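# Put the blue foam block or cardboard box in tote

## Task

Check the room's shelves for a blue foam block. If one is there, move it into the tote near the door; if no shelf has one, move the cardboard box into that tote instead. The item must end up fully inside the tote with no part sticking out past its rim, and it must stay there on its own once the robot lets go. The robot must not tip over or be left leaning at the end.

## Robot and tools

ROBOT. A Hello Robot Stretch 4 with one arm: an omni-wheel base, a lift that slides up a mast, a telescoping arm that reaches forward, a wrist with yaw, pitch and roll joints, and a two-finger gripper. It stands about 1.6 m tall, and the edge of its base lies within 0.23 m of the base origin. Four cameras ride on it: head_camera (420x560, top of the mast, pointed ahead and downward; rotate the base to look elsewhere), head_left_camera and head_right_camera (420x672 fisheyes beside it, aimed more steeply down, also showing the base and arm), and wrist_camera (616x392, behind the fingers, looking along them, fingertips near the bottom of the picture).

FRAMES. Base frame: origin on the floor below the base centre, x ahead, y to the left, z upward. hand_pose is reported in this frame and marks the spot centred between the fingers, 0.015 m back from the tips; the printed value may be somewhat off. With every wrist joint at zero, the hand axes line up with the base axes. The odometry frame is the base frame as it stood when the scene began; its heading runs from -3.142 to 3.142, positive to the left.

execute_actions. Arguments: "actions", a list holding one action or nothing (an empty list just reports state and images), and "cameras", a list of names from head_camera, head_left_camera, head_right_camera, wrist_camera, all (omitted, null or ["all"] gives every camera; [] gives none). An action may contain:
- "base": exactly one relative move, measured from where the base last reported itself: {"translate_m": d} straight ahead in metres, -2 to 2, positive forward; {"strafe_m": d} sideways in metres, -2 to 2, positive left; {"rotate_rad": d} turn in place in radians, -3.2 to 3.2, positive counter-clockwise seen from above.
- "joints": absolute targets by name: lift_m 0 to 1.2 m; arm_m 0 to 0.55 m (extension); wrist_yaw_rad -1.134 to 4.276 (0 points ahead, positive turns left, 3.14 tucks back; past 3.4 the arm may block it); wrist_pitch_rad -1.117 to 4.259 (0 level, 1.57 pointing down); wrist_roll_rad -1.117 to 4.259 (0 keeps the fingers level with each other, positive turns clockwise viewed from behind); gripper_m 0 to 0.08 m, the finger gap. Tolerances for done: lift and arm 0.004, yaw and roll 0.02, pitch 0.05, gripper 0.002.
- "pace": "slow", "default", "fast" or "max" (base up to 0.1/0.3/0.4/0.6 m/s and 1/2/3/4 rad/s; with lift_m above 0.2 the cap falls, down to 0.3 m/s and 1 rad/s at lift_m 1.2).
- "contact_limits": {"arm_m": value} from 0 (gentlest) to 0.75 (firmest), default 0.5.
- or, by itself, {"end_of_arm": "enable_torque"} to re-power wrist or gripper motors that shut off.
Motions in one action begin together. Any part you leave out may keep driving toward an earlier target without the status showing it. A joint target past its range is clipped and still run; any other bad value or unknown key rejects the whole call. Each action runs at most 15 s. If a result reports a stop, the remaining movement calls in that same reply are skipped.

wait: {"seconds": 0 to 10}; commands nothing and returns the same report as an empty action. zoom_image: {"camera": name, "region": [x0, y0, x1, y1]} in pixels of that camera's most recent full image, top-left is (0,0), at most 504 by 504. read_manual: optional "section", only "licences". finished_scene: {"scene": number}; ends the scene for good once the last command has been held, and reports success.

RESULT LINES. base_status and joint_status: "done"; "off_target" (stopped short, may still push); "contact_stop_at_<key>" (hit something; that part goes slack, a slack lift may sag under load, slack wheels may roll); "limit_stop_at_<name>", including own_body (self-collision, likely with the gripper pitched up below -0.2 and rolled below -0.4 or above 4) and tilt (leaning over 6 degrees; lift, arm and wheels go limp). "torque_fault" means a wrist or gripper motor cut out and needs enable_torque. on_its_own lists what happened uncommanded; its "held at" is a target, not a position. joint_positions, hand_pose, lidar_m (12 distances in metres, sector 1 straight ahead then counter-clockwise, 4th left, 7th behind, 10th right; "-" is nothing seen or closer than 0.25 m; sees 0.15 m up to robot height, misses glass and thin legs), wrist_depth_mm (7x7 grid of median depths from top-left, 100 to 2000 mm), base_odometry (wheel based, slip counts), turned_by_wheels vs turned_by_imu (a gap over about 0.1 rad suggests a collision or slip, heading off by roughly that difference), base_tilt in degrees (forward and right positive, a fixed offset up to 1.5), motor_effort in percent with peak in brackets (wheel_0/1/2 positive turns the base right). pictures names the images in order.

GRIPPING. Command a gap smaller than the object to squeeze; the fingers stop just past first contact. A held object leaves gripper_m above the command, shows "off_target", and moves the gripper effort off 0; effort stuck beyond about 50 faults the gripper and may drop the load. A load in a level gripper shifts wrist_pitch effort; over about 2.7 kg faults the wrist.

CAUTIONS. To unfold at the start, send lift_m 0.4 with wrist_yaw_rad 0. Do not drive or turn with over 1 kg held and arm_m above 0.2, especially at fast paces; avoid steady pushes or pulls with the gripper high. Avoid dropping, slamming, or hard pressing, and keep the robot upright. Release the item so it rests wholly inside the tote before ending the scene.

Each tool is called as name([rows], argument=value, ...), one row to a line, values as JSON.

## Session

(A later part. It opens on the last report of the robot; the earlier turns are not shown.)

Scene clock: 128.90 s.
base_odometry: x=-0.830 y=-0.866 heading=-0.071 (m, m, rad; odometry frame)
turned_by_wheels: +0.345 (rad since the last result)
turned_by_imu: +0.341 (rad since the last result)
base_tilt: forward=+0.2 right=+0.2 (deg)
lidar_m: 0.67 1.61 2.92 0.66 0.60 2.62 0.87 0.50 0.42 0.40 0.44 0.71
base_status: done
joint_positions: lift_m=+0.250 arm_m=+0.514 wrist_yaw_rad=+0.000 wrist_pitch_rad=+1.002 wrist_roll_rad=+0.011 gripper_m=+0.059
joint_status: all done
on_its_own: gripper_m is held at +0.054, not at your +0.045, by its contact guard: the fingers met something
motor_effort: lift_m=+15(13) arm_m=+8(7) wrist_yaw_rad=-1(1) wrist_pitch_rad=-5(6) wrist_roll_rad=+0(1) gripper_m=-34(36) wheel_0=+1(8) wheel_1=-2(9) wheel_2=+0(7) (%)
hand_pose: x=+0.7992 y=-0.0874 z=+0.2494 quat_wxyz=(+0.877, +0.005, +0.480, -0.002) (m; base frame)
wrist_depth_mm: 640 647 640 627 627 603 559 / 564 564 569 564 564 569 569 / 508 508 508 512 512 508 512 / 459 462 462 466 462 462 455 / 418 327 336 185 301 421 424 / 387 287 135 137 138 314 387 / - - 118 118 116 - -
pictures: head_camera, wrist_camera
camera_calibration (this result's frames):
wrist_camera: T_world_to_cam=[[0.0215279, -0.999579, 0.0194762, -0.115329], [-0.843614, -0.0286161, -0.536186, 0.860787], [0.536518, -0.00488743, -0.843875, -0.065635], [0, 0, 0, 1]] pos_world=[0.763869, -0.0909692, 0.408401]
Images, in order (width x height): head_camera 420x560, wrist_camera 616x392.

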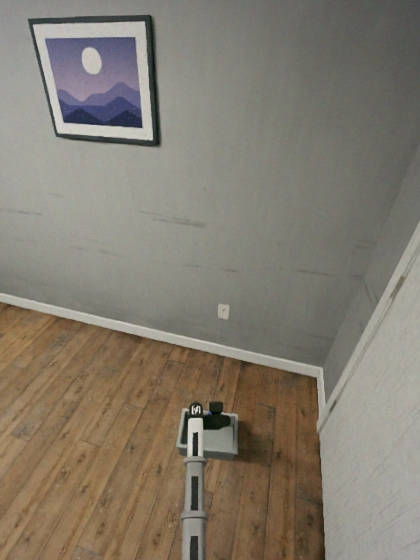

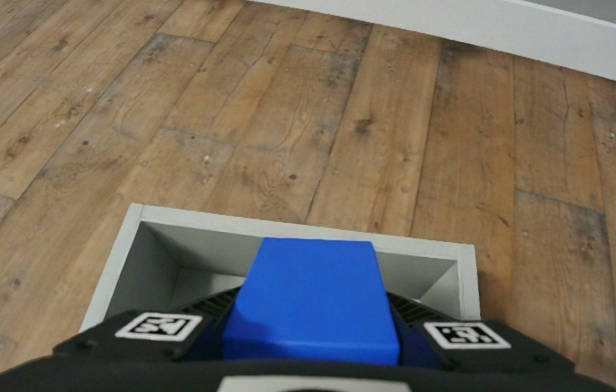

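execute_actions([
  {"joints":{"lift_m":0.11,"arm_m":0.53}},
], cameras=[])

execute_actions([
  {"joints":{"lift_m":0.072},"pace":"slow"},
], cameras=["wrist_camera"])

execute_actions([
  {"joints":{"gripper_m":0.08},"pace":"slow"},
], cameras=[])

execute_actions([
  {"joints":{"lift_m":0.25},"pace":"fast"},
], cameras=["wrist_camera"])

Scene clock: 142.57 s.
base_odometry: x=-0.830 y=-0.866 heading=-0.071 (m, m, rad; odometry frame)
turned_by_wheels: +0.000 (rad since the last result)
turned_by_imu: +0.000 (rad since the last result)
base_tilt: forward=+0.1 right=+0.2 (deg)
lidar_m: 0.69 1.59 2.92 0.65 0.60 2.63 0.85 0.48 0.42 0.41 0.44 0.73
base_status: not commanded
joint_positions: lift_m=+0.110 arm_m=+0.529 wrist_yaw_rad=+0.000 wrist_pitch_rad=+1.002 wrist_roll_rad=+0.011 gripper_m=+0.059
joint_status: all done
on_its_own: gripper_m is held at +0.054, not at your +0.045, by its contact guard: the fingers met something
motor_effort: lift_m=+15(17) arm_m=+8(9) wrist_yaw_rad=+0(1) wrist_pitch_rad=-6(5) wrist_roll_rad=+2(0) gripper_m=-35(34) wheel_0=+1(1) wheel_1=-2(2) wheel_2=+0(0) (%)
hand_pose: x=+0.8141 y=-0.0874 z=+0.1093 quat_wxyz=(+0.877, +0.005, +0.480, -0.003) (m; base frame)
wrist_depth_mm: 413 413 413 410 413 415 415 / 373 368 368 370 370 370 373 / 186 185 182 179 177 330 334 / 204 239 223 208 196 186 177 / 208 265 267 185 242 224 178 / 213 249 135 136 138 217 172 / - - 118 118 116 - -
pictures: none
No camera images: the call's "cameras" was empty. Leave "cameras" out to get every camera's image.

Scene clock: 143.73 s.
base_odometry: x=-0.830 y=-0.866 heading=-0.071 (m, m, rad; odometry frame)
turned_by_wheels: +0.000 (rad since the last result)
turned_by_imu: +0.000 (rad since the last result)
base_tilt: forward=+0.1 right=+0.2 (deg)
lidar_m: 0.72 1.55 2.86 0.67 0.59 2.63 0.82 0.50 0.43 0.39 0.47 0.89
base_status: not commanded
joint_positions: lift_m=+0.072 arm_m=+0.529 wrist_yaw_rad=+0.000 wrist_pitch_rad=+1.001 wrist_roll_rad=+0.011 gripper_m=+0.059
joint_status: all done
on_its_own: gripper_m is held at +0.054, not at your +0.045, by its contact guard: the fingers met something
motor_effort: lift_m=+12(17) arm_m=+8(8) wrist_yaw_rad=+1(1) wrist_pitch_rad=-2(5) wrist_roll_rad=+2(2) gripper_m=-37(35) wheel_0=+1(1) wheel_1=-1(1) wheel_2=+0(0) (%)
hand_pose: x=+0.8143 y=-0.0874 z=+0.0717 quat_wxyz=(+0.877, +0.005, +0.480, -0.003) (m; base frame)
wrist_depth_mm: 355 357 355 351 357 359 359 / 154 153 148 148 145 319 320 / 185 183 175 165 158 150 144 / 204 237 220 208 196 184 176 / 209 232 232 184 229 225 178 / 206 214 135 136 138 211 171 / - - 118 118 116 - -
pictures: wrist_camera
camera_calibration (this result's frames):
wrist_camera: T_world_to_cam=[[0.0211666, -0.999586, 0.0194912, -0.111941], [-0.843197, -0.0283234, -0.536858, 0.777991], [0.537188, -0.00507148, -0.843447, -0.224306], [0, 0, 0, 1]] pos_world=[0.778863, -0.0909966, 0.230662]
Images, in order (width x height): wrist_camera 616x392.

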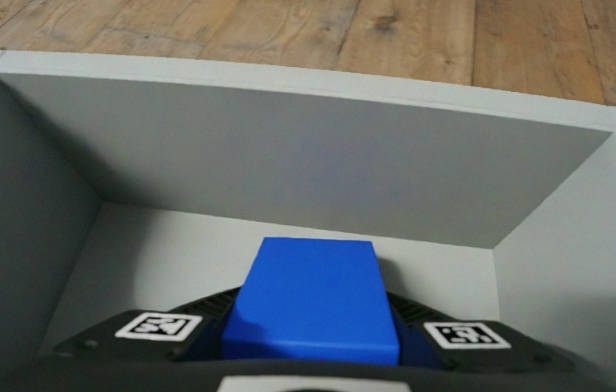

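Scene clock: 144.90 s.
base_odometry: x=-0.830 y=-0.866 heading=-0.071 (m, m, rad; odometry frame)
turned_by_wheels: +0.000 (rad since the last result)
turned_by_imu: +0.000 (rad since the last result)
base_tilt: forward=+0.2 right=+0.2 (deg)
lidar_m: 0.71 1.60 2.88 0.67 0.61 2.60 0.86 0.51 0.42 0.42 0.44 0.86
base_status: not commanded
joint_positions: lift_m=+0.072 arm_m=+0.529 wrist_yaw_rad=+0.000 wrist_pitch_rad=+1.001 wrist_roll_rad=+0.011 gripper_m=+0.080
joint_status: all done
motor_effort: lift_m=+14(14) arm_m=+7(8) wrist_yaw_rad=+0(1) wrist_pitch_rad=-4(3) wrist_roll_rad=+0(1) gripper_m=+1(32) wheel_0=+1(1) wheel_1=-2(1) wheel_2=+0(0) (%)
hand_pose: x=+0.8142 y=-0.0874 z=+0.0715 quat_wxyz=(+0.877, +0.005, +0.480, -0.003) (m; base frame)
wrist_depth_mm: 353 355 353 351 353 357 357 / 155 151 150 146 143 144 319 / 186 185 175 166 158 150 145 / 204 239 221 209 196 185 176 / 208 230 231 231 229 224 178 / 208 215 164 169 172 203 - / - - 158 160 158 - -
pictures: none
No camera images: the call's "cameras" was empty. Leave "cameras" out to get every camera's image.

Scene clock: 146.37 s.
base_odometry: x=-0.830 y=-0.866 heading=-0.071 (m, m, rad; odometry frame)
turned_by_wheels: +0.000 (rad since the last result)
turned_by_imu: +0.000 (rad since the last result)
base_tilt: forward=+0.2 right=+0.3 (deg)
lidar_m: 0.69 1.59 2.88 0.65 0.60 2.65 0.86 0.50 0.42 0.41 0.46 0.73
base_status: not commanded
joint_positions: lift_m=+0.250 arm_m=+0.529 wrist_yaw_rad=+0.000 wrist_pitch_rad=+1.001 wrist_roll_rad=+0.011 gripper_m=+0.080
joint_status: all done
motor_effort: lift_m=+21(22) arm_m=+8(7) wrist_yaw_rad=+0(1) wrist_pitch_rad=-5(5) wrist_roll_rad=+2(1) gripper_m=+0(1) wheel_0=+1(1) wheel_1=-1(2) wheel_2=+0(0) (%)
hand_pose: x=+0.8142 y=-0.0874 z=+0.2488 quat_wxyz=(+0.877, +0.005, +0.480, -0.003) (m; base frame)
wrist_depth_mm: 634 640 627 634 621 591 554 / 574 564 564 564 569 574 574 / 512 508 508 512 508 512 512 / 459 459 466 459 462 462 462 / 415 320 317 310 424 427 421 / 392 277 370 379 330 301 389 / - - 260 329 357 - -
pictures: wrist_camera
camera_calibration (this result's frames):
wrist_camera: T_world_to_cam=[[0.0212605, -0.999584, 0.0194795, -0.115456], [-0.843533, -0.0283932, -0.536326, 0.873153], [0.536656, -0.00502908, -0.843786, -0.0743022], [0, 0, 0, 1]] pos_world=[0.778863, -0.0909901, 0.407848]
Images, in order (width x height): wrist_camera 616x392.

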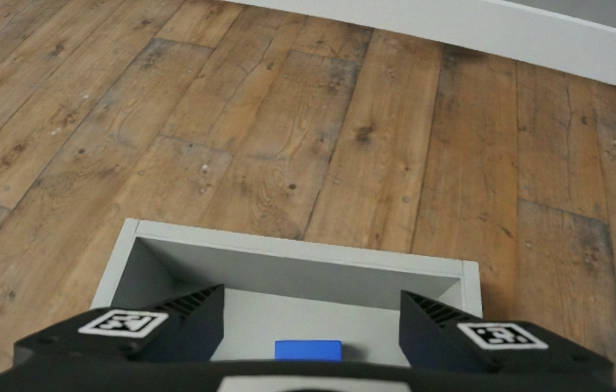

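finished_scene(scene=2)

The scene is finished: the task was done.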